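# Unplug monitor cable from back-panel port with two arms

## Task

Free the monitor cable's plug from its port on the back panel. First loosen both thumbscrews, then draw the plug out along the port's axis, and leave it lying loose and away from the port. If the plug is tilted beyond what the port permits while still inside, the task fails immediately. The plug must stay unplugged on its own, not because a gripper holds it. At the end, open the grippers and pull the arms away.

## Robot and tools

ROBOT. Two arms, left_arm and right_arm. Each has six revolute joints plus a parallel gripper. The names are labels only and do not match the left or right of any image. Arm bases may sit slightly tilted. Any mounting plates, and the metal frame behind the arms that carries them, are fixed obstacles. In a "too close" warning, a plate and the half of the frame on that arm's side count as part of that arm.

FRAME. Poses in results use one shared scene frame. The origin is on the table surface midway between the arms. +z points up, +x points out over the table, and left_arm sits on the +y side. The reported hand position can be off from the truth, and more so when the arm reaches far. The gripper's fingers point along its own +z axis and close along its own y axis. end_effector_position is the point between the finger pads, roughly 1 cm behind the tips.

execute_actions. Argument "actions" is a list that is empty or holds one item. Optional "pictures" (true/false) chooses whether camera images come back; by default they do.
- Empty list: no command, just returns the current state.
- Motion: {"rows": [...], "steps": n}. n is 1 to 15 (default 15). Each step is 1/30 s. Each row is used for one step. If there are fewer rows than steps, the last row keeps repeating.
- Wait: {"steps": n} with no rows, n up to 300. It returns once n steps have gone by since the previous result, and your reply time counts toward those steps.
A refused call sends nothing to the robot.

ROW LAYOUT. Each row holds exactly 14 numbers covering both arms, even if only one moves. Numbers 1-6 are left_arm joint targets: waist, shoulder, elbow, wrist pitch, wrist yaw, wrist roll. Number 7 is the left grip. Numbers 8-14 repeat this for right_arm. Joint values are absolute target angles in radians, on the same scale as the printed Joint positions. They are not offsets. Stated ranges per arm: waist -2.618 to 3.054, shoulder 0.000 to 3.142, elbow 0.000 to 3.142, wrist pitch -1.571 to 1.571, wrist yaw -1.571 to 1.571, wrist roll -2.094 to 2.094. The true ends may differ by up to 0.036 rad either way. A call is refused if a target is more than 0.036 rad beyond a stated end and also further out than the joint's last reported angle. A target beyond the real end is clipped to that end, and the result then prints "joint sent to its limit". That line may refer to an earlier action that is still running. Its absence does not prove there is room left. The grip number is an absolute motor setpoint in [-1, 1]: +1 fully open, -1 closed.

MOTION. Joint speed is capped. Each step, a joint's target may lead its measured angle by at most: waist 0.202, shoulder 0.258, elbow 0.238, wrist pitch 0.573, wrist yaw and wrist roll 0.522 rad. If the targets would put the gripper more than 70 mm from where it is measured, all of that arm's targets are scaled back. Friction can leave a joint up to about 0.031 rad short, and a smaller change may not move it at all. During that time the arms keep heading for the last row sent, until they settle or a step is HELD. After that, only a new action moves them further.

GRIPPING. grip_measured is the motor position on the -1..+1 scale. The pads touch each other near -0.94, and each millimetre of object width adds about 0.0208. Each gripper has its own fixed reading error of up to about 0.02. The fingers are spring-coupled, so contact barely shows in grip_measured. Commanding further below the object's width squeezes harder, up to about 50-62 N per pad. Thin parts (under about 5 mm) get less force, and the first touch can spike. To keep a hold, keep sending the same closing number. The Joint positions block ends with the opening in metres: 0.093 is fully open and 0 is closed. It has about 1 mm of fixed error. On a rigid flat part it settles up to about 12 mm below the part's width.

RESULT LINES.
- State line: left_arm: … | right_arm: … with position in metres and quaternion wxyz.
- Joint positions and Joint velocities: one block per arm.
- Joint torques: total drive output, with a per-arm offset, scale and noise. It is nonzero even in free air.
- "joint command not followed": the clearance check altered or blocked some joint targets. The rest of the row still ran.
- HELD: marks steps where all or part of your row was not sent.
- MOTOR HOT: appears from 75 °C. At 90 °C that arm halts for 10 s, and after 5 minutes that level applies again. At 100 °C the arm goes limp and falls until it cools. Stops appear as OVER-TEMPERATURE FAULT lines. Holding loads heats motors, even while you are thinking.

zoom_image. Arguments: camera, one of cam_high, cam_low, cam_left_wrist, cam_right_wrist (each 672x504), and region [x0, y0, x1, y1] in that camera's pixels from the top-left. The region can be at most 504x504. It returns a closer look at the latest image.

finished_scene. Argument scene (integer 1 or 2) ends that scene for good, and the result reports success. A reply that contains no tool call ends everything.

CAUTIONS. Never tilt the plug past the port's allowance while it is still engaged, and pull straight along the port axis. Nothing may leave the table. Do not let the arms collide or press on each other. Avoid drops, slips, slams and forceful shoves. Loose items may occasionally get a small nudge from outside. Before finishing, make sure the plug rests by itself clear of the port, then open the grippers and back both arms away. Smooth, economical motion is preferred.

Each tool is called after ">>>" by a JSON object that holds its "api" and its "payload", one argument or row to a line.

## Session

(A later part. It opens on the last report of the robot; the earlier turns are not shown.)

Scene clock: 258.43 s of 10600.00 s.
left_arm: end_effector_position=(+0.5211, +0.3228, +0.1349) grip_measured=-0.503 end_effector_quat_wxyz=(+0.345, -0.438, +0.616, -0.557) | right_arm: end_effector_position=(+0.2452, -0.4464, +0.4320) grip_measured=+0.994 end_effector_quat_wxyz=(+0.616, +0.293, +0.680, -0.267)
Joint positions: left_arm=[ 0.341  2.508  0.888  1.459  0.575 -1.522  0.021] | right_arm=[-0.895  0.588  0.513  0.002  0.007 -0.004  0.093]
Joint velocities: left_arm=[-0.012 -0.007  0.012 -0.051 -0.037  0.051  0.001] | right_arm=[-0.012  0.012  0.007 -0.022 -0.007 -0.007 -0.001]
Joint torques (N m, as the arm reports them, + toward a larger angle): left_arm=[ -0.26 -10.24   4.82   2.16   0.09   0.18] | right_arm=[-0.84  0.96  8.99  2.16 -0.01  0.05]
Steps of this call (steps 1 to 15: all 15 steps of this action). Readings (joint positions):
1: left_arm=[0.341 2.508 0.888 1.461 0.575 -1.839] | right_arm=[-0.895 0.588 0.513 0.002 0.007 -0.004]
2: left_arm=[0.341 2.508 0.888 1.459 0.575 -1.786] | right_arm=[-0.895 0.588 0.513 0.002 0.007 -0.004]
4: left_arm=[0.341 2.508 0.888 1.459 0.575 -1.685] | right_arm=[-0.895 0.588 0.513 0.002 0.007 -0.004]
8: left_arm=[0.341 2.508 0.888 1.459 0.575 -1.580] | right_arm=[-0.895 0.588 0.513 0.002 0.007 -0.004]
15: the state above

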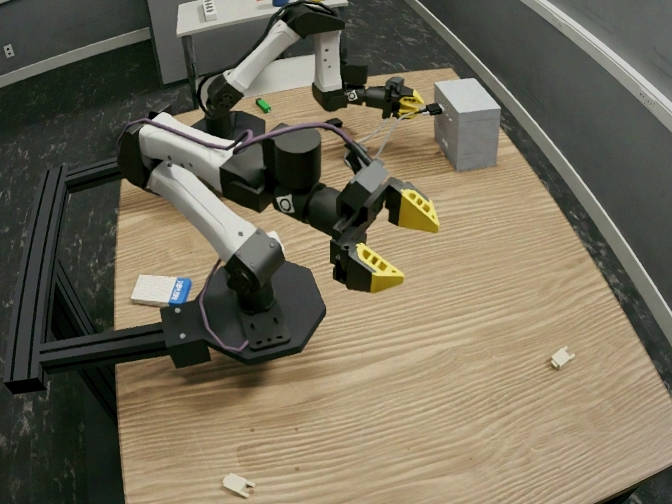

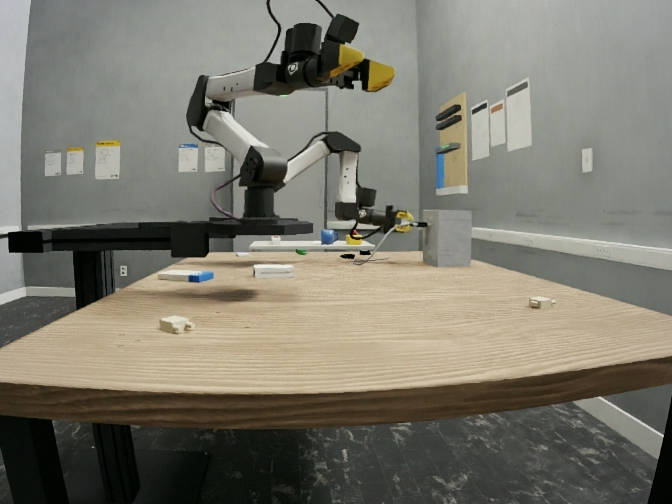

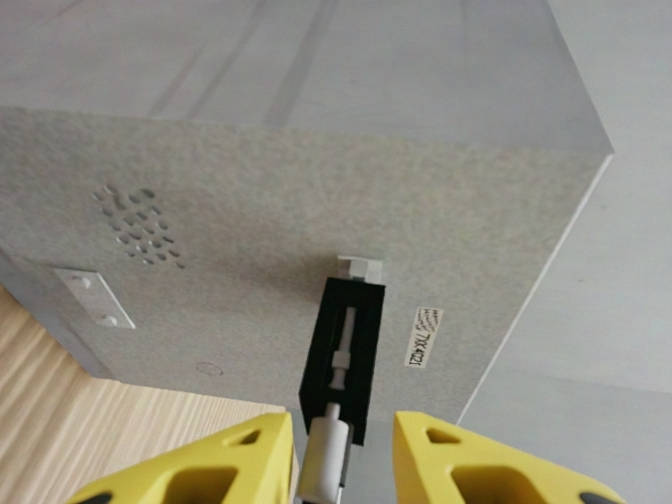

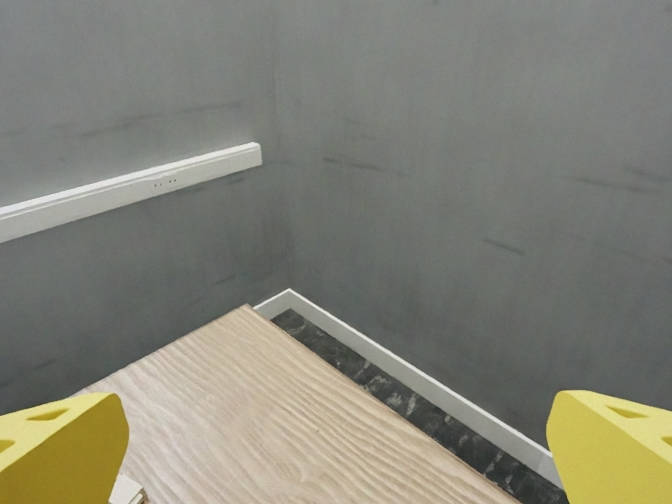

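Both screws are free. Repositioning for the pull.

>>> {"api": "execute_actions", "payload": {
  "actions": [
    {"rows":[[0.36,2.51,0.905,1.45,0.58,-1.5,-0.3,-0.9,0.6,0.5,0,0,0,1],[0.38,2.51,0.905,1.45,0.58,-1.5,-0.3,-0.9,0.6,0.5,0,0,0,1],[0.41,2.51,0.905,1.45,0.58,-1.5,-0.3,-0.9,0.6,0.5,0,0,0,1],[0.44,2.51,0.905,1.45,0.58,-1.5,-0.3,-0.9,0.6,0.5,0,0,0,1]]}
  ],
  "pictures": false
}}

>>> {"api": "execute_actions", "payload": {
  "actions": [
    {"rows":[[0.44,2.13,0.75,1.2,0.4,0,0.3,-0.9,0.6,0.5,0,0,0,1]]}
  ],
  "pictures": false
}}

>>> {"api": "execute_actions", "payload": {
  "actions": [
    {"rows":[[0.12,2.13,0.8,1.02,0,0,0.3,-0.9,0.6,0.5,0,0,0,1]]}
  ],
  "pictures": false
}}

>>> {"api": "execute_actions", "payload": {
  "actions": [
    {"rows":[[0.12,2.16,0.82,1.02,0,0,0.3,-0.9,0.6,0.5,0,0,0,1],[0.12,2.19,0.84,1.02,0,0,0.3,-0.9,0.6,0.5,0,0,0,1],[0.12,2.22,0.86,1.02,0,0,0.3,-0.9,0.6,0.5,0,0,0,1]]}
  ]
}}

Scene clock: 266.47 s of 10600.00 s.
left_arm: end_effector_position=(+0.5181, +0.3755, +0.1340) grip_measured=-0.303 end_effector_quat_wxyz=(+0.377, -0.465, +0.596, -0.534) | right_arm: end_effector_position=(+0.2452, -0.4464, +0.4320) grip_measured=+0.994 end_effector_quat_wxyz=(+0.616, +0.293, +0.680, -0.267)
Joint positions: left_arm=[ 0.447  2.508  0.888  1.459  0.577 -1.507  0.031] | right_arm=[-0.895  0.588  0.513  0.002  0.007 -0.004  0.093]
Joint velocities: left_arm=[-0.002 -0.002 -0.002  0.022 -0.022 -0.007  0.001] | right_arm=[-0.012  0.002 -0.002 -0.007  0.095 -0.007 -0.001]
Joint torques (N m, as the arm reports them, + toward a larger angle): left_arm=[ -0.59 -10.03   4.94   2.1    0.05   0.17] | right_arm=[-0.92  1.1   9.33  2.06  0.   -0.02]
Steps of this call (steps 1 to 30: the robot went on to your last target; steps 31 to 90: nothing new was sent; then 4.53 s passed at rest; steps 91 to 105: all 15 steps of this action). Readings (joint positions):
91: left_arm=[0.342 2.508 0.888 1.459 0.575 -1.507] | right_arm=[-0.895 0.588 0.513 0.002 0.007 -0.004]
92: left_arm=[0.346 2.508 0.888 1.459 0.577 -1.507] | right_arm=[-0.895 0.588 0.513 0.002 0.007 -0.004]
94: left_arm=[0.371 2.508 0.888 1.459 0.582 -1.507] | right_arm=[-0.895 0.588 0.513 0.002 0.007 -0.004]
98: left_arm=[0.441 2.508 0.888 1.459 0.579 -1.507] | right_arm=[-0.895 0.588 0.513 0.002 0.007 -0.004]
105: the state above

Scene clock: 266.97 s of 10600.00 s.
left_arm: end_effector_position=(+0.5131, +0.3997, +0.2273) grip_measured=+0.298 end_effector_quat_wxyz=(+0.645, -0.048, +0.753, -0.125) | right_arm: end_effector_position=(+0.2452, -0.4464, +0.4320) grip_measured=+0.994 end_effector_quat_wxyz=(+0.616, +0.293, +0.680, -0.267)
Joint positions: left_arm=[ 0.445  2.117  0.758  1.224  0.414 -0.179  0.059] | right_arm=[-0.895  0.588  0.513  0.002  0.007 -0.004  0.093]
Joint velocities: left_arm=[ 0.007  0.012 -0.012 -0.139 -0.051  1.062 -0.   ] | right_arm=[ 0.002 -0.002 -0.007 -0.037 -0.066  0.022  0.001]
Joint torques (N m, as the arm reports them, + toward a larger angle): left_arm=[-0.3  -8.39  4.49  2.22 -0.03  0.13] | right_arm=[-0.84  0.85  9.08  2.11  0.04 -0.02]
Steps of this call (steps 1 to 15: all 15 steps of this action). Readings (joint positions):
1: left_arm=[0.446 2.471 0.865 1.406 0.548 -1.424] | right_arm=[-0.895 0.588 0.513 0.002 0.007 -0.004]
2: left_arm=[0.445 2.403 0.814 1.339 0.518 -1.325] | right_arm=[-0.895 0.588 0.513 0.002 0.007 -0.004]
4: left_arm=[0.445 2.254 0.759 1.265 0.480 -1.128] | right_arm=[-0.895 0.588 0.513 0.002 0.007 -0.004]
8: left_arm=[0.445 2.106 0.758 1.272 0.436 -0.728] | right_arm=[-0.895 0.588 0.513 0.002 0.007 -0.004]
15: the state above

Scene clock: 267.47 s of 10600.00 s.
left_arm: end_effector_position=(+0.5249, +0.2995, +0.1910) grip_measured=+0.298 end_effector_quat_wxyz=(+0.587, +0.010, +0.809, -0.032) | right_arm: end_effector_position=(+0.2452, -0.4464, +0.4320) grip_measured=+0.994 end_effector_quat_wxyz=(+0.616, +0.293, +0.680, -0.267)
Joint positions: left_arm=[ 0.117  2.119  0.784  1.037  0.024 -0.014  0.059] | right_arm=[-0.895  0.588  0.513  0.002  0.007 -0.004  0.093]
Joint velocities: left_arm=[ 0.032 -0.002 -0.012 -0.007 -0.154  0.022 -0.   ] | right_arm=[-0.002 -0.012 -0.012 -0.037 -0.007 -0.037  0.001]
Joint torques (N m, as the arm reports them, + toward a larger angle): left_arm=[ 0.17 -8.53  6.54  2.12 -0.04  0.11] | right_arm=[-1.02  1.1   9.    2.13  0.02 -0.07]
Steps of this call (steps 1 to 15: all 15 steps of this action). Readings (joint positions):
1: left_arm=[0.422 2.117 0.761 1.200 0.341 -0.145] | right_arm=[-0.895 0.588 0.513 0.002 0.007 -0.004]
2: left_arm=[0.377 2.118 0.770 1.167 0.259 -0.119] | right_arm=[-0.895 0.588 0.513 0.002 0.007 -0.004]
4: left_arm=[0.249 2.119 0.782 1.115 0.156 -0.079] | right_arm=[-0.895 0.588 0.513 0.002 0.007 -0.004]
8: left_arm=[0.087 2.119 0.784 1.064 0.094 -0.035] | right_arm=[-0.895 0.588 0.513 0.002 0.007 -0.004]
15: the state above

Scene clock: 267.97 s of 10600.00 s.
left_arm: end_effector_position=(+0.5318, +0.3013, +0.1602) grip_measured=+0.298 end_effector_quat_wxyz=(+0.565, +0.009, +0.824, -0.024) | right_arm: end_effector_position=(+0.2452, -0.4464, +0.4320) grip_measured=+0.994 end_effector_quat_wxyz=(+0.616, +0.293, +0.680, -0.267)
Joint positions: left_arm=[ 0.117  2.213  0.839  1.022  0.008 -0.008  0.059] | right_arm=[-0.895  0.588  0.513  0.002  0.007 -0.004  0.093]
Joint velocities: left_arm=[-0.012  0.007 -0.017  0.022 -0.022 -0.066  0.001] | right_arm=[-0.002 -0.017 -0.002  0.066 -0.051  0.11   0.   ]
Joint torques (N m, as the arm reports them, + toward a larger angle): left_arm=[ 0.06 -9.3   6.7   2.21 -0.09  0.17] | right_arm=[-0.81  1.03  8.85  2.15  0.07  0.01]
Steps of this call (steps 1 to 15: all 15 steps of this action). Readings (joint positions):
1: left_arm=[0.117 2.122 0.786 1.036 0.020 -0.013] | right_arm=[-0.895 0.588 0.513 0.002 0.007 -0.004]
2: left_arm=[0.117 2.133 0.796 1.036 0.018 -0.011] | right_arm=[-0.895 0.588 0.513 0.002 0.007 -0.004]
4: left_arm=[0.117 2.172 0.828 1.037 0.014 -0.010] | right_arm=[-0.895 0.588 0.513 0.002 0.007 -0.004]
8: left_arm=[0.117 2.211 0.839 1.025 0.010 -0.009] | right_arm=[-0.895 0.588 0.513 0.002 0.007 -0.004]
15: the state above

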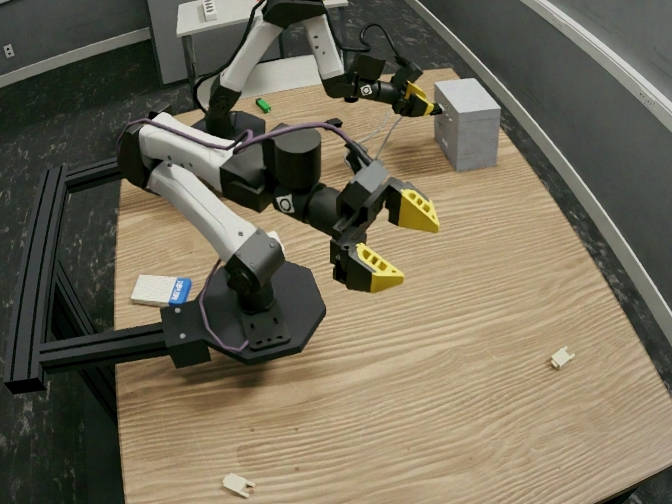

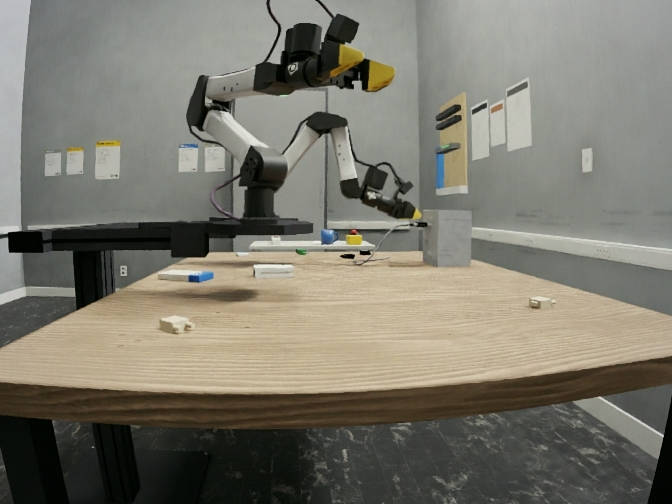

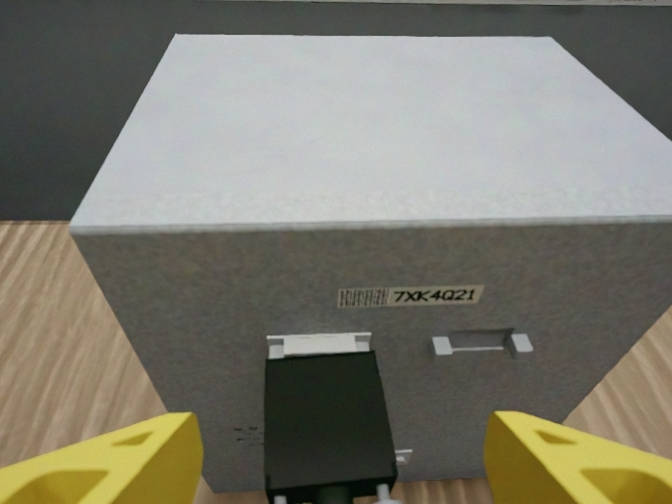

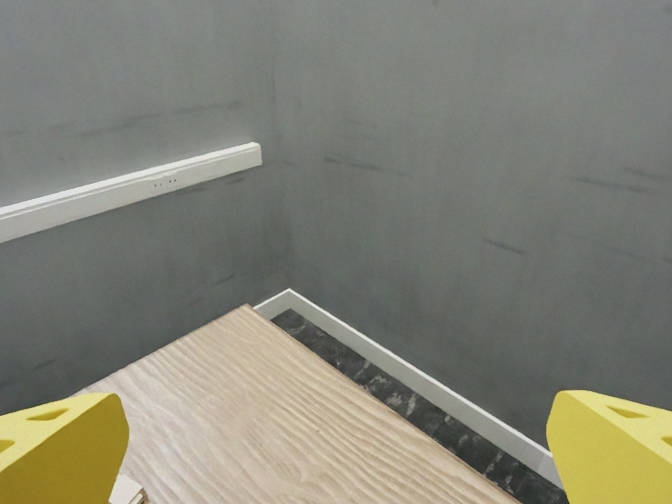

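>>> {"api": "execute_actions", "payload": {
  "actions": [
    {"rows":[[0.132,2.24,0.88,1.0,-0.015,0.01,0.3,-0.9,0.6,0.5,0,0,0,1],[0.132,2.26,0.9,0.99,-0.015,0.01,0.3,-0.9,0.6,0.5,0,0,0,1],[0.132,2.28,0.925,0.98,-0.015,0.01,0.3,-0.9,0.6,0.5,0,0,0,1],[0.132,2.305,0.95,0.965,-0.015,0.01,0.3,-0.9,0.6,0.5,0,0,0,1]]}
  ],
  "pictures": false
}}

>>> {"api": "execute_actions", "payload": {
  "actions": [
    {"rows":[[0.132,2.305,0.95,0.965,-0.015,0.01,0,-0.9,0.6,0.5,0,0,0,1]]}
  ]
}}

Scene clock: 273.07 s of 10600.00 s.
left_arm: end_effector_position=(+0.5471, +0.3067, +0.1391) grip_measured=+0.298 end_effector_quat_wxyz=(+0.550, +0.006, +0.835, -0.013) | right_arm: end_effector_position=(+0.2452, -0.4464, +0.4320) grip_measured=+0.994 end_effector_quat_wxyz=(+0.616, +0.293, +0.680, -0.267)
Joint positions: left_arm=[ 0.124  2.293  0.928  0.977 -0.007  0.002  0.059] | right_arm=[-0.895  0.588  0.513  0.002  0.007 -0.004  0.093]
Joint velocities: left_arm=[ 0.007 -0.012  0.012 -0.022 -0.037  0.007  0.001] | right_arm=[ 0.012 -0.007 -0.002  0.022 -0.022 -0.007  0.   ]
Joint torques (N m, as the arm reports them, + toward a larger angle): left_arm=[ 0.65 -9.58  6.91  2.14 -0.05  0.14] | right_arm=[-0.91  1.08  8.9   2.16  0.04 -0.02]
Steps of this call (steps 1 to 15: the robot went on to your last target; steps 16 to 90: nothing new was sent; then 1.60 s passed at rest; steps 91 to 105: all 15 steps of this action). Readings (joint positions):
91: left_arm=[0.117 2.214 0.841 1.020 0.006 -0.006] | right_arm=[-0.895 0.588 0.513 0.002 0.007 -0.004]
92: left_arm=[0.119 2.221 0.851 1.018 0.004 -0.005] | right_arm=[-0.895 0.588 0.513 0.002 0.007 -0.004]
94: left_arm=[0.122 2.250 0.890 1.010 -0.000 -0.002] | right_arm=[-0.895 0.588 0.513 0.002 0.007 -0.004]
98: left_arm=[0.124 2.290 0.928 0.990 -0.005 0.000] | right_arm=[-0.895 0.588 0.513 0.002 0.007 -0.004]
105: the state above

Scene clock: 273.57 s of 10600.00 s.
left_arm: end_effector_position=(+0.5470, +0.3067, +0.1390) grip_measured=+0.002 end_effector_quat_wxyz=(+0.550, +0.006, +0.835, -0.013) | right_arm: end_effector_position=(+0.2452, -0.4464, +0.4320) grip_measured=+0.994 end_effector_quat_wxyz=(+0.616, +0.293, +0.680, -0.267)
Joint positions: left_arm=[ 0.124  2.293  0.928  0.976 -0.007  0.002  0.045] | right_arm=[-0.895  0.588  0.513  0.002  0.007 -0.004  0.093]
Joint velocities: left_arm=[ 0.002  0.002 -0.007 -0.022 -0.037 -0.051  0.   ] | right_arm=[ 0.002  0.007 -0.002  0.007  0.066  0.037 -0.001]
Joint torques (N m, as the arm reports them, + toward a larger angle): left_arm=[ 0.6  -9.61  6.91  2.12 -0.06  0.1 ] | right_arm=[-0.99  0.99  9.04  2.14  0.02  0.05]
Steps of this call (steps 1 to 15: all 15 steps of this action). Readings (joint positions):
1: left_arm=[0.124 2.293 0.928 0.977 -0.007 0.002] | right_arm=[-0.895 0.588 0.513 0.002 0.007 -0.004]
2: left_arm=[0.124 2.293 0.928 0.977 -0.007 0.002] | right_arm=[-0.895 0.588 0.513 0.002 0.007 -0.004]
4: left_arm=[0.124 2.293 0.928 0.977 -0.007 0.002] | right_arm=[-0.895 0.588 0.513 0.002 0.007 -0.004]
8: left_arm=[0.124 2.293 0.928 0.977 -0.007 0.002] | right_arm=[-0.895 0.588 0.513 0.002 0.007 -0.004]
15: the state above

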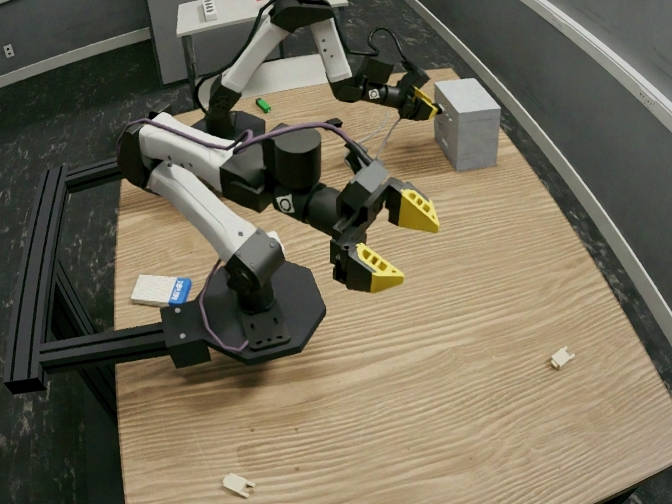

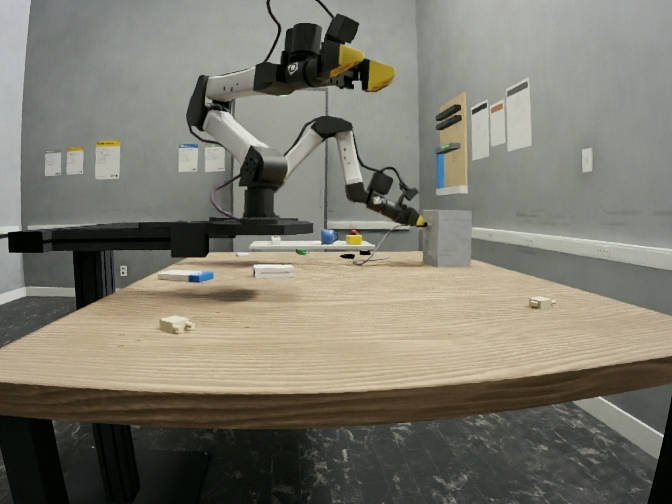

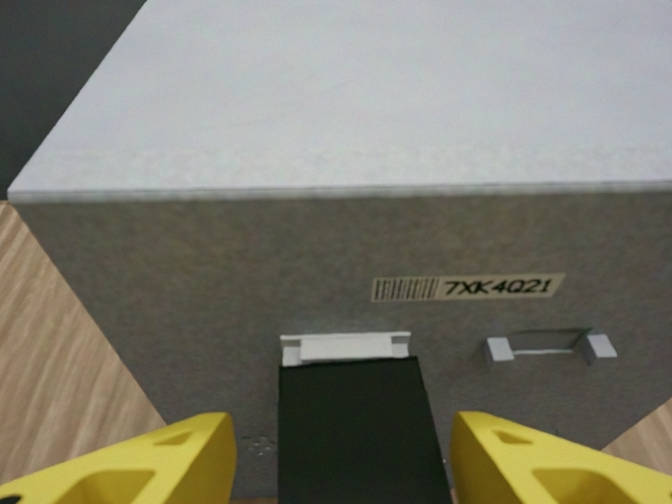

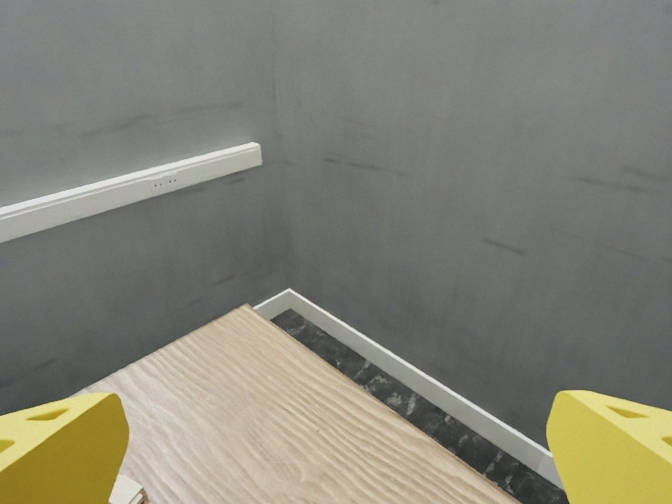

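>>> {"api": "execute_actions", "payload": {
  "actions": [
    {"rows":[[0.102,2.305,0.95,0.945,-0.045,0.01,0,-0.9,0.6,0.5,0,0,0,1]]}
  ]
}}

Scene clock: 275.07 s of 10600.00 s.
left_arm: end_effector_position=(+0.5450, +0.3032, +0.1348) grip_measured=+0.002 end_effector_quat_wxyz=(+0.542, +0.005, +0.840, -0.005) | right_arm: end_effector_position=(+0.2452, -0.4464, +0.4320) grip_measured=+0.994 end_effector_quat_wxyz=(+0.616, +0.293, +0.680, -0.267)
Joint positions: left_arm=[ 0.108  2.293  0.928  0.957 -0.036  0.002  0.045] | right_arm=[-0.895  0.588  0.513  0.002  0.007 -0.004  0.093]
Joint velocities: left_arm=[-0.002 -0.007 -0.012 -0.081 -0.037 -0.037  0.   ] | right_arm=[-0.007 -0.012 -0.007  0.051 -0.007 -0.037  0.   ]
Joint torques (N m, as the arm reports them, + toward a larger angle): left_arm=[-0.64 -9.55  6.86  2.11 -0.08  0.11] | right_arm=[-0.76  1.14  9.04  2.13  0.03 -0.04]
Steps of this call (steps 1 to 15: the robot went on to your last target; steps 16 to 30: nothing new was sent; steps 31 to 45: all 15 steps of this action). Readings (joint positions):
31: left_arm=[0.123 2.293 0.928 0.974 -0.012 0.002] | right_arm=[-0.895 0.588 0.513 0.002 0.007 -0.004]
32: left_arm=[0.121 2.293 0.928 0.972 -0.018 0.002] | right_arm=[-0.895 0.588 0.513 0.002 0.007 -0.004]
34: left_arm=[0.114 2.293 0.928 0.965 -0.025 0.002] | right_arm=[-0.895 0.588 0.513 0.002 0.007 -0.004]
38: left_arm=[0.108 2.293 0.928 0.960 -0.031 0.002] | right_arm=[-0.895 0.588 0.513 0.002 0.007 -0.004]
45: the state above

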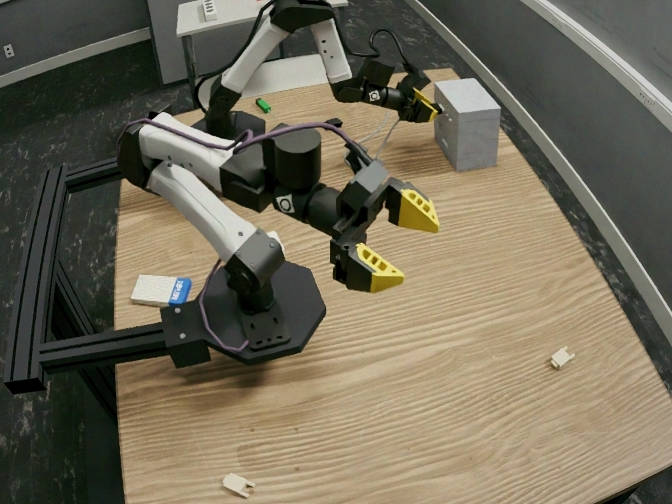

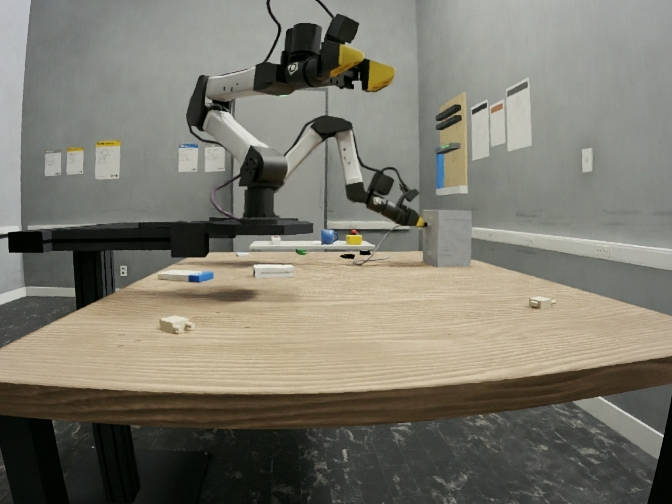

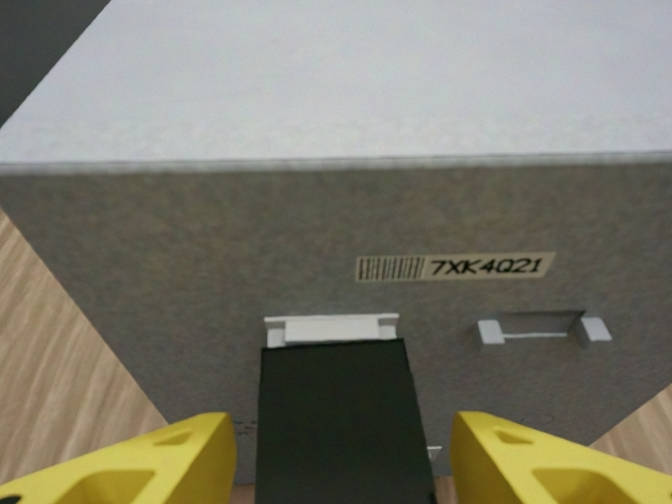

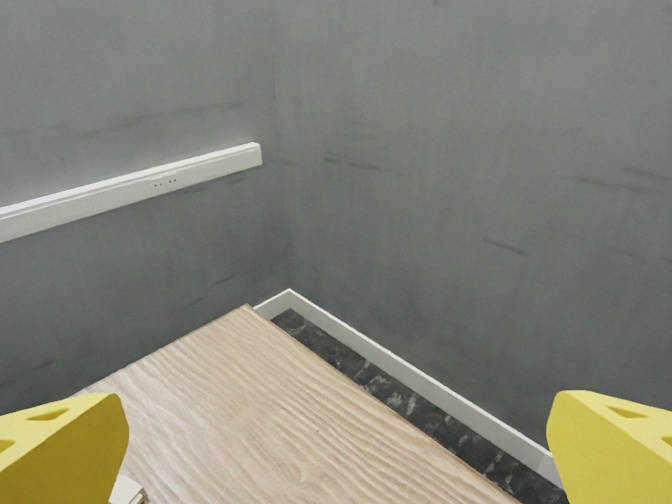

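>>> {"api": "execute_actions", "payload": {
  "actions": [
    {"rows":[[0.108,2.295,0.93,0.96,-0.052,0,-0.05,-0.9,0.6,0.5,0,0,0,1],[0.108,2.295,0.93,0.96,-0.052,0,-0.1,-0.9,0.6,0.5,0,0,0,1],[0.108,2.295,0.93,0.96,-0.052,0,-0.15,-0.9,0.6,0.5,0,0,0,1],[0.108,2.295,0.93,0.96,-0.052,0,-0.19,-0.9,0.6,0.5,0,0,0,1],[0.108,2.295,0.93,0.96,-0.052,0,-0.23,-0.9,0.6,0.5,0,0,0,1],[0.108,2.295,0.93,0.96,-0.052,0,-0.27,-0.9,0.6,0.5,0,0,0,1],[0.108,2.295,0.93,0.96,-0.052,0,-0.31,-0.9,0.6,0.5,0,0,0,1],[0.108,2.295,0.93,0.96,-0.052,0,-0.36,-0.9,0.6,0.5,0,0,0,1],[0.108,2.295,0.93,0.96,-0.052,0,-0.42,-0.9,0.6,0.5,0,0,0,1]]}
  ],
  "pictures": false
}}

>>> {"api": "execute_actions", "payload": {
  "actions": [
    {"rows":[[0.108,2.29,0.92,0.965,-0.052,0,-0.42,-0.9,0.6,0.5,0,0,0,1],[0.108,2.29,0.91,0.97,-0.052,0,-0.42,-0.9,0.6,0.5,0,0,0,1],[0.108,2.29,0.905,0.97,-0.052,0,-0.42,-0.9,0.6,0.5,0,0,0,1],[0.108,2.29,0.9,0.975,-0.052,0,-0.42,-0.9,0.6,0.5,0,0,0,1],[0.108,2.29,0.895,0.975,-0.052,0,-0.42,-0.9,0.6,0.5,0,0,0,1],[0.108,2.29,0.89,0.98,-0.052,0,-0.42,-0.9,0.6,0.5,0,0,0,1]]}
  ]
}}

Scene clock: 280.27 s of 10600.00 s.
left_arm: end_effector_position=(+0.5449, +0.3049, +0.1347) grip_measured=-0.405 end_effector_quat_wxyz=(+0.542, +0.002, +0.840, -0.001) | right_arm: end_effector_position=(+0.2452, -0.4464, +0.4320) grip_measured=+0.994 end_effector_quat_wxyz=(+0.616, +0.293, +0.680, -0.267)
Joint positions: left_arm=[ 0.108  2.293  0.928  0.957 -0.046  0.002  0.026] | right_arm=[-0.895  0.588  0.513  0.002  0.007 -0.004  0.093]
Joint velocities: left_arm=[ 0.007 -0.007  0.002 -0.051  0.081 -0.007 -0.   ] | right_arm=[ 0.012 -0.002  0.002 -0.066 -0.022 -0.037 -0.   ]
Joint torques (N m, as the arm reports them, + toward a larger angle): left_arm=[ -0.04 -10.35   5.27   2.26  -0.06   0.01] | right_arm=[-0.87  1.04  8.98  2.11  0.03  0.02]
Steps of this call (steps 1 to 15: the robot went on to your last target; steps 16 to 90: nothing new was sent; then 1.70 s passed at rest; steps 91 to 105: all 15 steps of this action). Readings (joint positions):
91: left_arm=[0.108 2.293 0.928 0.957 -0.038 0.002] | right_arm=[-0.895 0.588 0.513 0.002 0.007 -0.004]
92: left_arm=[0.108 2.293 0.928 0.957 -0.039 0.002] | right_arm=[-0.895 0.588 0.513 0.002 0.007 -0.004]
94: left_arm=[0.108 2.293 0.928 0.957 -0.041 0.002] | right_arm=[-0.895 0.588 0.513 0.002 0.007 -0.004]
98: left_arm=[0.108 2.293 0.928 0.957 -0.045 0.002] | right_arm=[-0.895 0.588 0.513 0.002 0.007 -0.004]
105: the state above

Scene clock: 280.77 s of 10600.00 s.
left_arm: end_effector_position=(+0.5431, +0.3049, +0.1346) grip_measured=-0.405 end_effector_quat_wxyz=(+0.544, +0.002, +0.839, -0.001) | right_arm: end_effector_position=(+0.2452, -0.4464, +0.4320) grip_measured=+0.994 end_effector_quat_wxyz=(+0.616, +0.293, +0.680, -0.267)
Joint positions: left_arm=[ 0.108  2.293  0.919  0.97  -0.046  0.002  0.026] | right_arm=[-0.895  0.588  0.513  0.002  0.007 -0.004  0.093]
Joint velocities: left_arm=[-0.017  0.012 -0.007 -0.051 -0.037  0.051  0.   ] | right_arm=[-0.002  0.007 -0.002  0.022  0.022 -0.007 -0.   ]
Joint torques (N m, as the arm reports them, + toward a larger angle): left_arm=[ -0.01 -10.6    2.64   2.35  -0.07   0.01] | right_arm=[-0.91  1.19  8.97  2.11  0.06 -0.04]
Steps of this call (steps 1 to 15: all 15 steps of this action). Readings (joint positions):
1: left_arm=[0.108 2.293 0.928 0.957 -0.046 0.002] | right_arm=[-0.895 0.588 0.513 0.002 0.007 -0.004]
2: left_arm=[0.108 2.293 0.928 0.957 -0.046 0.002] | right_arm=[-0.895 0.588 0.513 0.002 0.007 -0.004]
4: left_arm=[0.108 2.293 0.928 0.957 -0.046 0.002] | right_arm=[-0.895 0.588 0.513 0.002 0.007 -0.004]
8: left_arm=[0.108 2.293 0.922 0.966 -0.046 0.002] | right_arm=[-0.895 0.588 0.513 0.002 0.007 -0.004]
15: the state above

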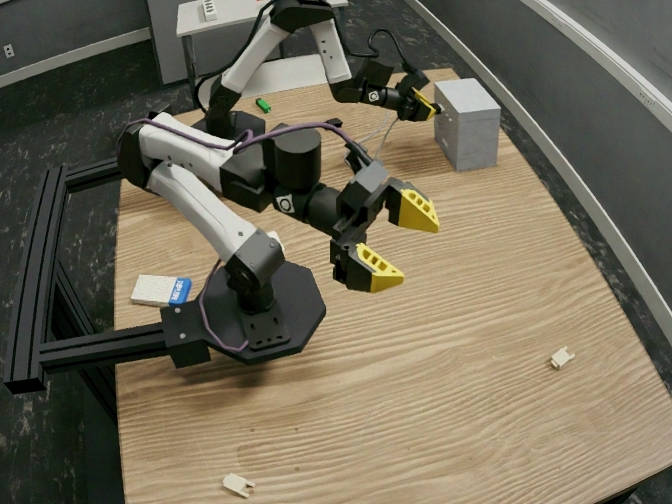

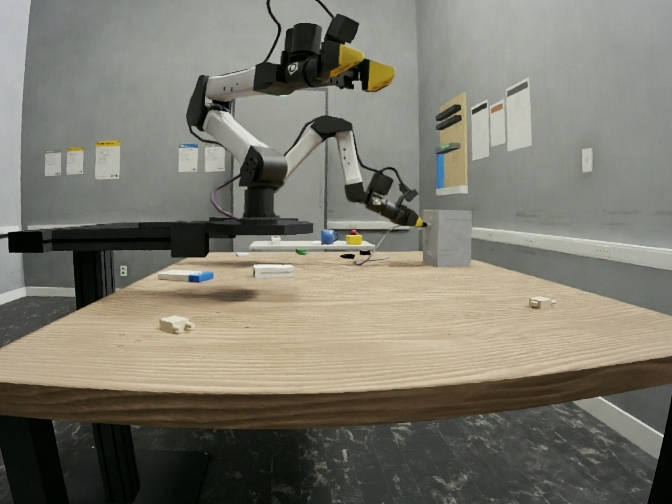

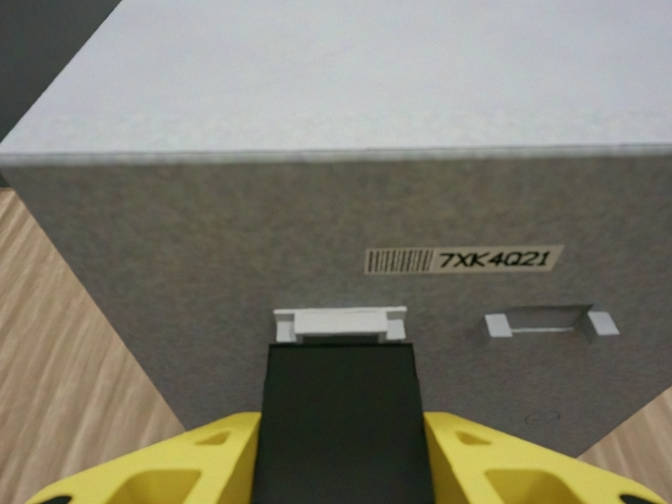

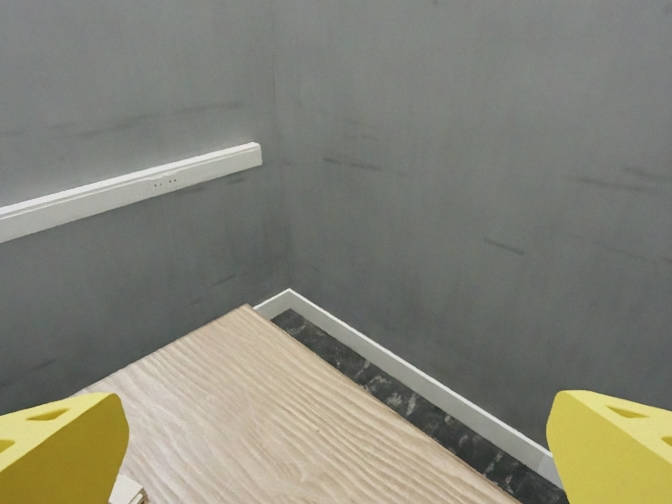

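>>> {"api": "execute_actions", "payload": {
  "actions": [
    {"rows":[[0.108,2.29,0.885,0.986,-0.052,0,-0.42,-0.9,0.6,0.5,0,0,0,1],[0.108,2.29,0.88,0.993,-0.052,0,-0.42,-0.9,0.6,0.5,0,0,0,1],[0.108,2.29,0.875,1.0,-0.052,0,-0.42,-0.9,0.6,0.5,0,0,0,1],[0.108,2.29,0.87,1.007,-0.052,0,-0.42,-0.9,0.6,0.5,0,0,0,1],[0.108,2.29,0.865,1.014,-0.052,0,-0.42,-0.9,0.6,0.5,0,0,0,1],[0.108,2.29,0.86,1.021,-0.052,0,-0.42,-0.9,0.6,0.5,0,0,0,1],[0.108,2.29,0.855,1.028,-0.052,0,-0.42,-0.9,0.6,0.5,0,0,0,1],[0.108,2.29,0.85,1.035,-0.052,0,-0.42,-0.9,0.6,0.5,0,0,0,1],[0.108,2.29,0.84,1.048,-0.052,0,-0.42,-0.9,0.6,0.5,0,0,0,1],[0.108,2.29,0.83,1.06,-0.052,0,-0.42,-0.9,0.6,0.5,0,0,0,1]]}
  ]
}}

Scene clock: 287.17 s of 10600.00 s.
left_arm: end_effector_position=(+0.5267, +0.3055, +0.1269) grip_measured=-0.405 end_effector_quat_wxyz=(+0.541, +0.002, +0.841, -0.001) | right_arm: end_effector_position=(+0.2452, -0.4464, +0.4320) grip_measured=+0.994 end_effector_quat_wxyz=(+0.616, +0.293, +0.680, -0.267)
Joint positions: left_arm=[ 0.108  2.293  0.851  1.032 -0.046  0.002  0.026] | right_arm=[-0.895  0.588  0.513  0.002  0.007 -0.004  0.093]
Joint velocities: left_arm=[-0.007 -0.007 -0.002  0.095  0.066 -0.022  0.   ] | right_arm=[ 0.002 -0.022  0.012 -0.022  0.007  0.007 -0.001]
Joint torques (N m, as the arm reports them, + toward a larger angle): left_arm=[ -0.1  -10.28   3.03   2.45  -0.06   0.01] | right_arm=[-1.04  1.06  8.72  2.1   0.03  0.01]
Steps of this call (steps 1 to 15: the robot went on to your last target; steps 16 to 90: nothing new was sent; then 2.90 s passed at rest; steps 91 to 105: all 15 steps of this action). Readings (joint positions):
91: left_arm=[0.108 2.293 0.919 0.970 -0.046 0.002] | right_arm=[-0.895 0.588 0.513 0.002 0.007 -0.004]
92: left_arm=[0.108 2.293 0.917 0.972 -0.046 0.002] | right_arm=[-0.895 0.588 0.513 0.002 0.007 -0.004]
94: left_arm=[0.108 2.293 0.908 0.983 -0.046 0.002] | right_arm=[-0.895 0.588 0.513 0.002 0.007 -0.004]
98: left_arm=[0.108 2.293 0.881 1.001 -0.046 0.002] | right_arm=[-0.895 0.588 0.513 0.002 0.007 -0.004]
105: the state above

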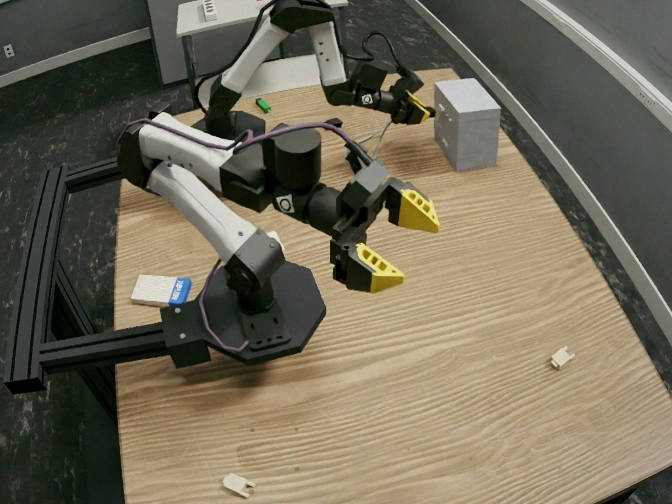

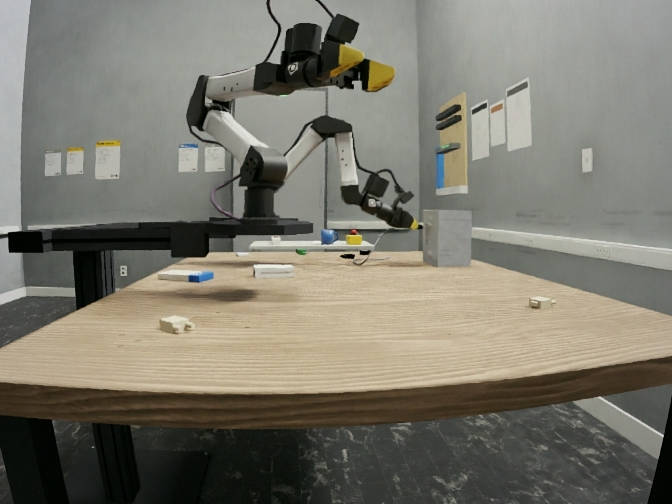

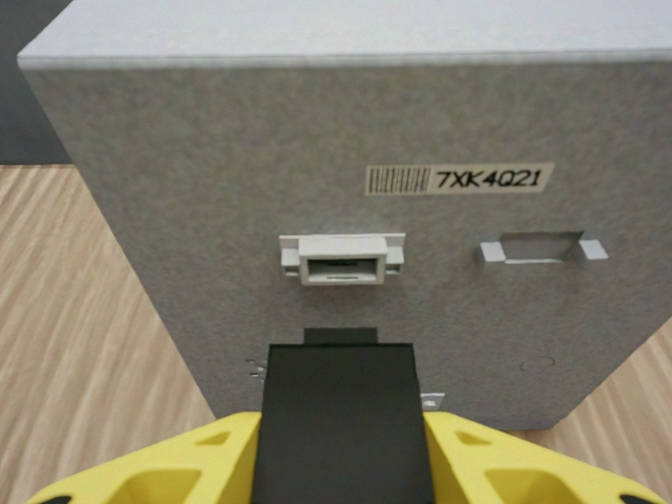

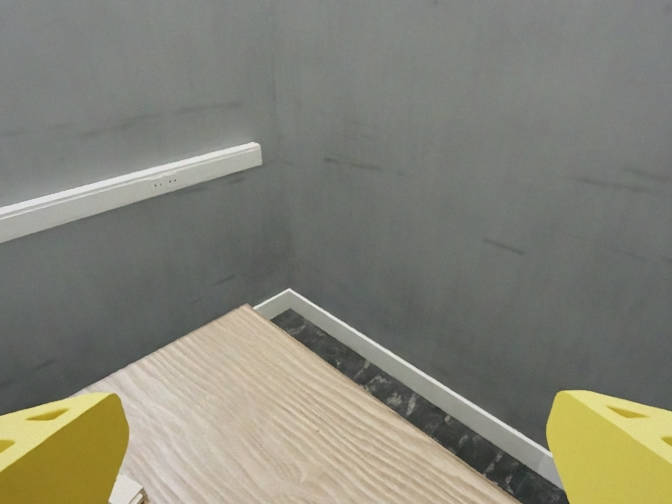

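The plug is out; lowering it.

>>> {"api": "execute_actions", "payload": {
  "actions": [
    {"rows":[[0.108,2.33,0.84,1.08,-0.052,0,-0.42,-0.9,0.6,0.5,0,0,0,1],[0.108,2.37,0.84,1.1,-0.052,0,-0.42,-0.9,0.6,0.5,0,0,0,1],[0.108,2.41,0.84,1.12,-0.052,0,-0.42,-0.9,0.6,0.5,0,0,0,1],[0.108,2.45,0.84,1.14,-0.052,0,-0.42,-0.9,0.6,0.5,0,0,0,1],[0.108,2.49,0.84,1.16,-0.052,0,-0.42,-0.9,0.6,0.5,0,0,0,1],[0.108,2.53,0.84,1.18,-0.052,0,-0.42,-0.9,0.6,0.5,0,0,0,1],[0.108,2.56,0.84,1.2,-0.052,0,-0.42,-0.9,0.6,0.5,0,0,0,1],[0.108,2.59,0.84,1.22,-0.052,0,-0.42,-0.9,0.6,0.5,0,0,0,1],[0.108,2.61,0.84,1.22,-0.052,0,-0.42,-0.9,0.6,0.5,0,0,0,1]]}
  ],
  "pictures": false
}}

>>> {"api": "execute_actions", "payload": {
  "actions": [
    {"steps":15}
  ],
  "pictures": false
}}

Scene clock: 291.33 s of 10600.00 s.
left_arm: end_effector_position=(+0.4814, +0.3055, +0.0122) grip_measured=-0.405 end_effector_quat_wxyz=(+0.474, +0.005, +0.881, +0.002) | right_arm: end_effector_position=(+0.2452, -0.4464, +0.4320) grip_measured=+0.994 end_effector_quat_wxyz=(+0.616, +0.293, +0.680, -0.267)
Joint positions: left_arm=[ 0.108  2.614  0.85   1.197 -0.047  0.002  0.026] | right_arm=[-0.895  0.588  0.513  0.002  0.007 -0.004  0.093]
Joint velocities: left_arm=[ 0.007  0.017  0.007  0.037  0.051 -0.081 -0.001] | right_arm=[-0.007 -0.012 -0.002 -0.051 -0.007 -0.022 -0.001]
Joint torques (N m, as the arm reports them, + toward a larger angle): left_arm=[  0.01 -10.14   1.87   2.32  -0.07  -0.01] | right_arm=[-0.98  1.02  8.83  2.12  0.03 -0.01]
Steps of this call (steps 1 to 30: the robot went on to your last target; steps 31 to 90: nothing new was sent; then 0.67 s passed at rest; steps 91 to 105: all 15 steps of this action). Readings (joint positions):
91: left_arm=[0.108 2.296 0.851 1.051 -0.046 0.002] | right_arm=[-0.895 0.588 0.513 0.002 0.007 -0.004]
92: left_arm=[0.108 2.306 0.851 1.065 -0.046 0.002] | right_arm=[-0.895 0.588 0.513 0.002 0.007 -0.004]
94: left_arm=[0.108 2.351 0.851 1.106 -0.046 0.002] | right_arm=[-0.895 0.588 0.513 0.002 0.007 -0.004]
98: left_arm=[0.108 2.514 0.851 1.163 -0.046 0.002] | right_arm=[-0.895 0.588 0.513 0.002 0.007 -0.004]
105: the state above

Scene clock: 291.83 s of 10600.00 s.
left_arm: end_effector_position=(+0.4821, +0.3055, +0.0133) grip_measured=-0.405 end_effector_quat_wxyz=(+0.476, +0.005, +0.879, +0.002) | right_arm: end_effector_position=(+0.2452, -0.4464, +0.4320) grip_measured=+0.994 end_effector_quat_wxyz=(+0.616, +0.293, +0.680, -0.267)
Joint positions: left_arm=[ 0.108  2.614  0.85   1.202 -0.047  0.002  0.026] | right_arm=[-0.895  0.588  0.513  0.002  0.007 -0.004  0.093]
Joint velocities: left_arm=[-0.012  0.002  0.007  0.022 -0.007 -0.066 -0.001] | right_arm=[-0.012 -0.017  0.007  0.007 -0.022  0.022 -0.   ]
Joint torques (N m, as the arm reports them, + toward a larger angle): left_arm=[  0.12 -10.26   1.77   2.35  -0.09  -0.01] | right_arm=[-0.85  0.94  9.02  2.13  0.   -0.03]
Steps of this call (steps 1 to 15: the robot went on to your last target). Readings (joint positions):
1: left_arm=[0.108 2.614 0.850 1.198 -0.047 0.002] | right_arm=[-0.895 0.588 0.513 0.002 0.007 -0.004]
2: left_arm=[0.108 2.614 0.850 1.199 -0.047 0.002] | right_arm=[-0.895 0.588 0.513 0.002 0.007 -0.004]
4: left_arm=[0.108 2.614 0.850 1.200 -0.047 0.002] | right_arm=[-0.895 0.588 0.513 0.002 0.007 -0.004]
8: left_arm=[0.108 2.614 0.850 1.202 -0.047 0.002] | right_arm=[-0.895 0.588 0.513 0.002 0.007 -0.004]
15: the state above
All arms were judged still, so your last target was given up. Only a new action makes them travel on or press farther. Fingers that are still opening or closing keep moving.

>>> {"api": "execute_actions", "payload": {
  "actions": [
    {"rows":[[0.108,2.61,0.84,1.22,-0.052,0,0.4,-0.9,0.6,0.5,0,0,0,1]],"steps":10}
  ],
  "pictures": false
}}

>>> {"api": "execute_actions", "payload": {
  "actions": [
    {"rows":[[0.108,2.5,0.84,1.2,-0.052,0,0.4,-0.9,0.6,0.5,0,0,0,1],[0.108,2.4,0.84,1.15,-0.052,0,0.4,-0.9,0.6,0.5,0,0,0,1],[0.108,2.4,0.84,1.15,-0.052,0,0.4,-0.9,0.6,0.5,0,0,0,1],[0.108,2.3,0.76,1.1,-0.052,0,0.4,-0.9,0.6,0.5,0,0,0,1],[0.108,2.2,0.7,1.05,-0.052,0,0.4,-0.9,0.6,0.5,0,0,0,1],[0.108,2.1,0.65,1.0,-0.052,0,0.4,-0.9,0.6,0.5,0,0,0,1]]}
  ],
  "pictures": false
}}

>>> {"api": "execute_actions", "payload": {
  "actions": [
    {"steps":15}
  ]
}}

Scene clock: 297.23 s of 10600.00 s.
left_arm: end_effector_position=(+0.4831, +0.3055, +0.0149) grip_measured=+0.398 end_effector_quat_wxyz=(+0.479, +0.005, +0.878, +0.002) | right_arm: end_effector_position=(+0.2452, -0.4464, +0.4320) grip_measured=+0.994 end_effector_quat_wxyz=(+0.616, +0.293, +0.680, -0.267)
Joint positions: left_arm=[ 0.108  2.614  0.85   1.21  -0.047  0.002  0.064] | right_arm=[-0.895  0.588  0.513  0.002  0.007 -0.004  0.093]
Joint velocities: left_arm=[-0.007 -0.007 -0.017 -0.007  0.066  0.051  0.001] | right_arm=[-0.007  0.002 -0.002  0.022 -0.007  0.022 -0.001]
Joint torques (N m, as the arm reports them, + toward a larger angle): left_arm=[ -0.13 -10.28   1.81   2.22  -0.09   0.03] | right_arm=[-1.    1.07  8.96  2.12  0.06  0.02]
Steps of this call (steps 1 to 90: nothing new was sent; then 2.07 s passed at rest; steps 91 to 100: all 10 steps of this action). Readings (joint positions):
91: left_arm=[0.108 2.614 0.850 1.203 -0.047 0.002] | right_arm=[-0.895 0.588 0.513 0.002 0.007 -0.004]
92: left_arm=[0.108 2.614 0.850 1.204 -0.047 0.002] | right_arm=[-0.895 0.588 0.513 0.002 0.007 -0.004]
94: left_arm=[0.108 2.614 0.850 1.207 -0.047 0.002] | right_arm=[-0.895 0.588 0.513 0.002 0.007 -0.004]
98: left_arm=[0.108 2.614 0.850 1.210 -0.047 0.002] | right_arm=[-0.895 0.588 0.513 0.002 0.007 -0.004]
100: the state above

Scene clock: 297.73 s of 10600.00 s.
left_arm: end_effector_position=(+0.4958, +0.3081, +0.1755) grip_measured=+0.398 end_effector_quat_wxyz=(+0.564, +0.001, +0.826, -0.001) | right_arm: end_effector_position=(+0.2452, -0.4464, +0.4320) grip_measured=+0.994 end_effector_quat_wxyz=(+0.616, +0.293, +0.680, -0.267)
Joint positions: left_arm=[ 0.108  2.081  0.677  1.047 -0.047  0.002  0.064] | right_arm=[-0.895  0.588  0.513  0.002  0.007 -0.004  0.093]
Joint velocities: left_arm=[-0.002  0.115 -0.139 -0.3    0.022 -0.066 -0.001] | right_arm=[-0.017  0.007 -0.002 -0.007 -0.007 -0.051 -0.001]
Joint torques (N m, as the arm reports them, + toward a larger angle): left_arm=[ 0.01 -7.62  3.22  2.24 -0.05 -0.02] | right_arm=[-0.79  1.04  8.94  2.17  0.05  0.01]
Steps of this call (steps 1 to 15: all 15 steps of this action). Readings (joint positions):
1: left_arm=[0.108 2.602 0.849 1.200 -0.047 0.002] | right_arm=[-0.895 0.588 0.513 0.002 0.007 -0.004]
2: left_arm=[0.108 2.571 0.843 1.172 -0.047 0.002] | right_arm=[-0.895 0.588 0.513 0.002 0.007 -0.004]
4: left_arm=[0.108 2.469 0.828 1.133 -0.047 0.002] | right_arm=[-0.895 0.588 0.513 0.002 0.007 -0.004]
8: left_arm=[0.108 2.142 0.700 1.081 -0.047 0.002] | right_arm=[-0.895 0.588 0.513 0.002 0.007 -0.004]
15: the state above

Scene clock: 298.23 s of 10600.00 s.
left_arm: end_effector_position=(+0.4892, +0.3081, +0.1618) grip_measured=+0.398 end_effector_quat_wxyz=(+0.543, +0.002, +0.840, -0.000) | right_arm: end_effector_position=(+0.2452, -0.4464, +0.4320) grip_measured=+0.994 end_effector_quat_wxyz=(+0.616, +0.293, +0.680, -0.267)
Joint positions: left_arm=[ 0.108  2.089  0.67   1.012 -0.047  0.002  0.064] | right_arm=[-0.895  0.588  0.513  0.002  0.007 -0.004  0.093]
Joint velocities: left_arm=[-0.012  0.002 -0.002  0.007  0.022 -0.081 -0.001] | right_arm=[-0.007 -0.017 -0.007 -0.007  0.007 -0.022 -0.   ]
Joint torques (N m, as the arm reports them, + toward a larger angle): left_arm=[-0.07 -7.76  3.31  2.13 -0.04 -0.01] | right_arm=[-0.92  1.04  8.92  2.17  0.09  0.  ]
Steps of this call (steps 1 to 15: the robot went on to your last target). Readings (joint positions):
1: left_arm=[0.108 2.084 0.673 1.038 -0.047 0.002] | right_arm=[-0.895 0.588 0.513 0.002 0.007 -0.004]
2: left_arm=[0.108 2.087 0.671 1.029 -0.047 0.002] | right_arm=[-0.895 0.588 0.513 0.002 0.007 -0.004]
4: left_arm=[0.108 2.089 0.670 1.018 -0.047 0.002] | right_arm=[-0.895 0.588 0.513 0.002 0.007 -0.004]
8: left_arm=[0.108 2.089 0.670 1.013 -0.047 0.002] | right_arm=[-0.895 0.588 0.513 0.002 0.007 -0.004]
15: the state above

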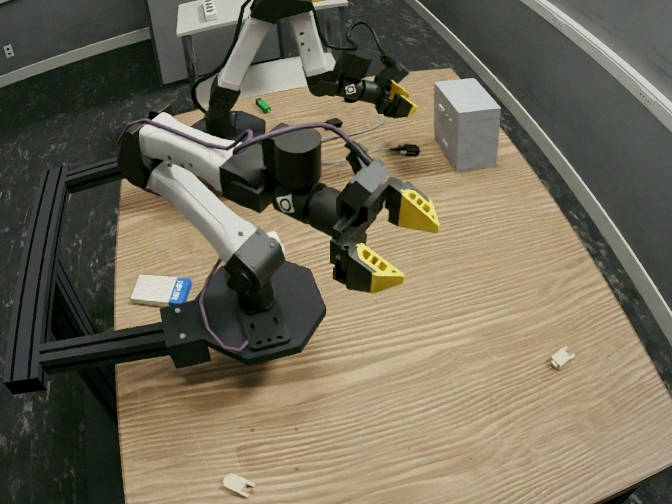

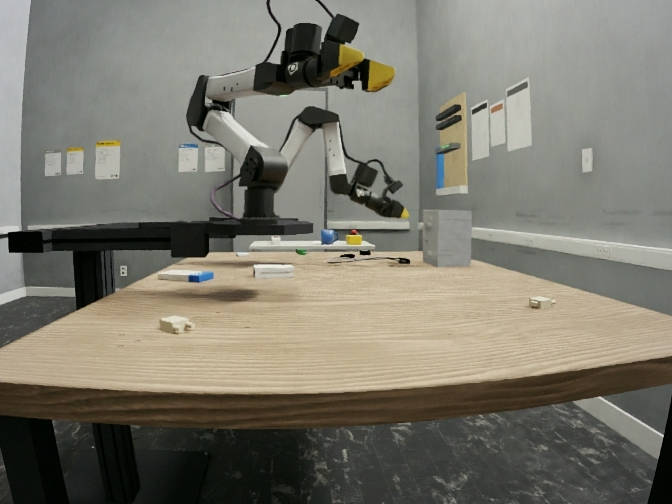

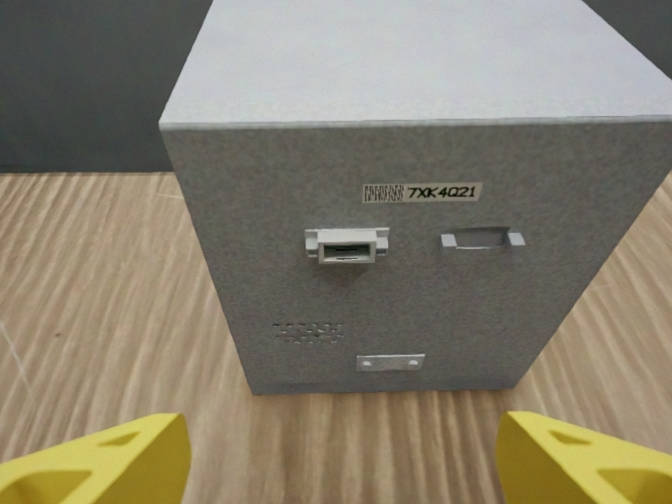

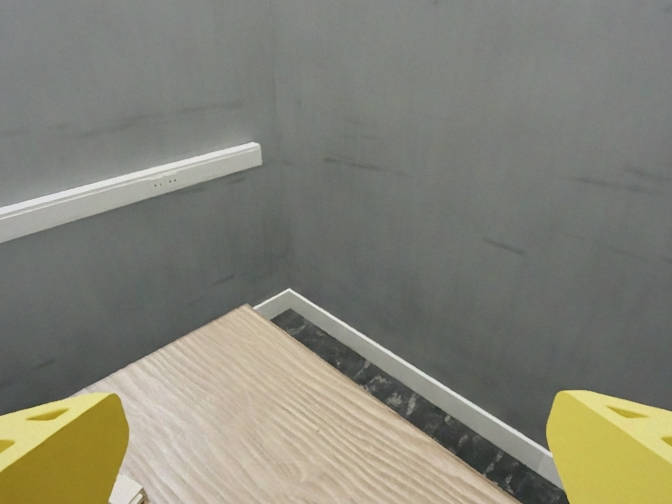

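>>> {"api": "finished_scene", "payload": {
  "scene": 2
}}

The scene is finished: the task was done.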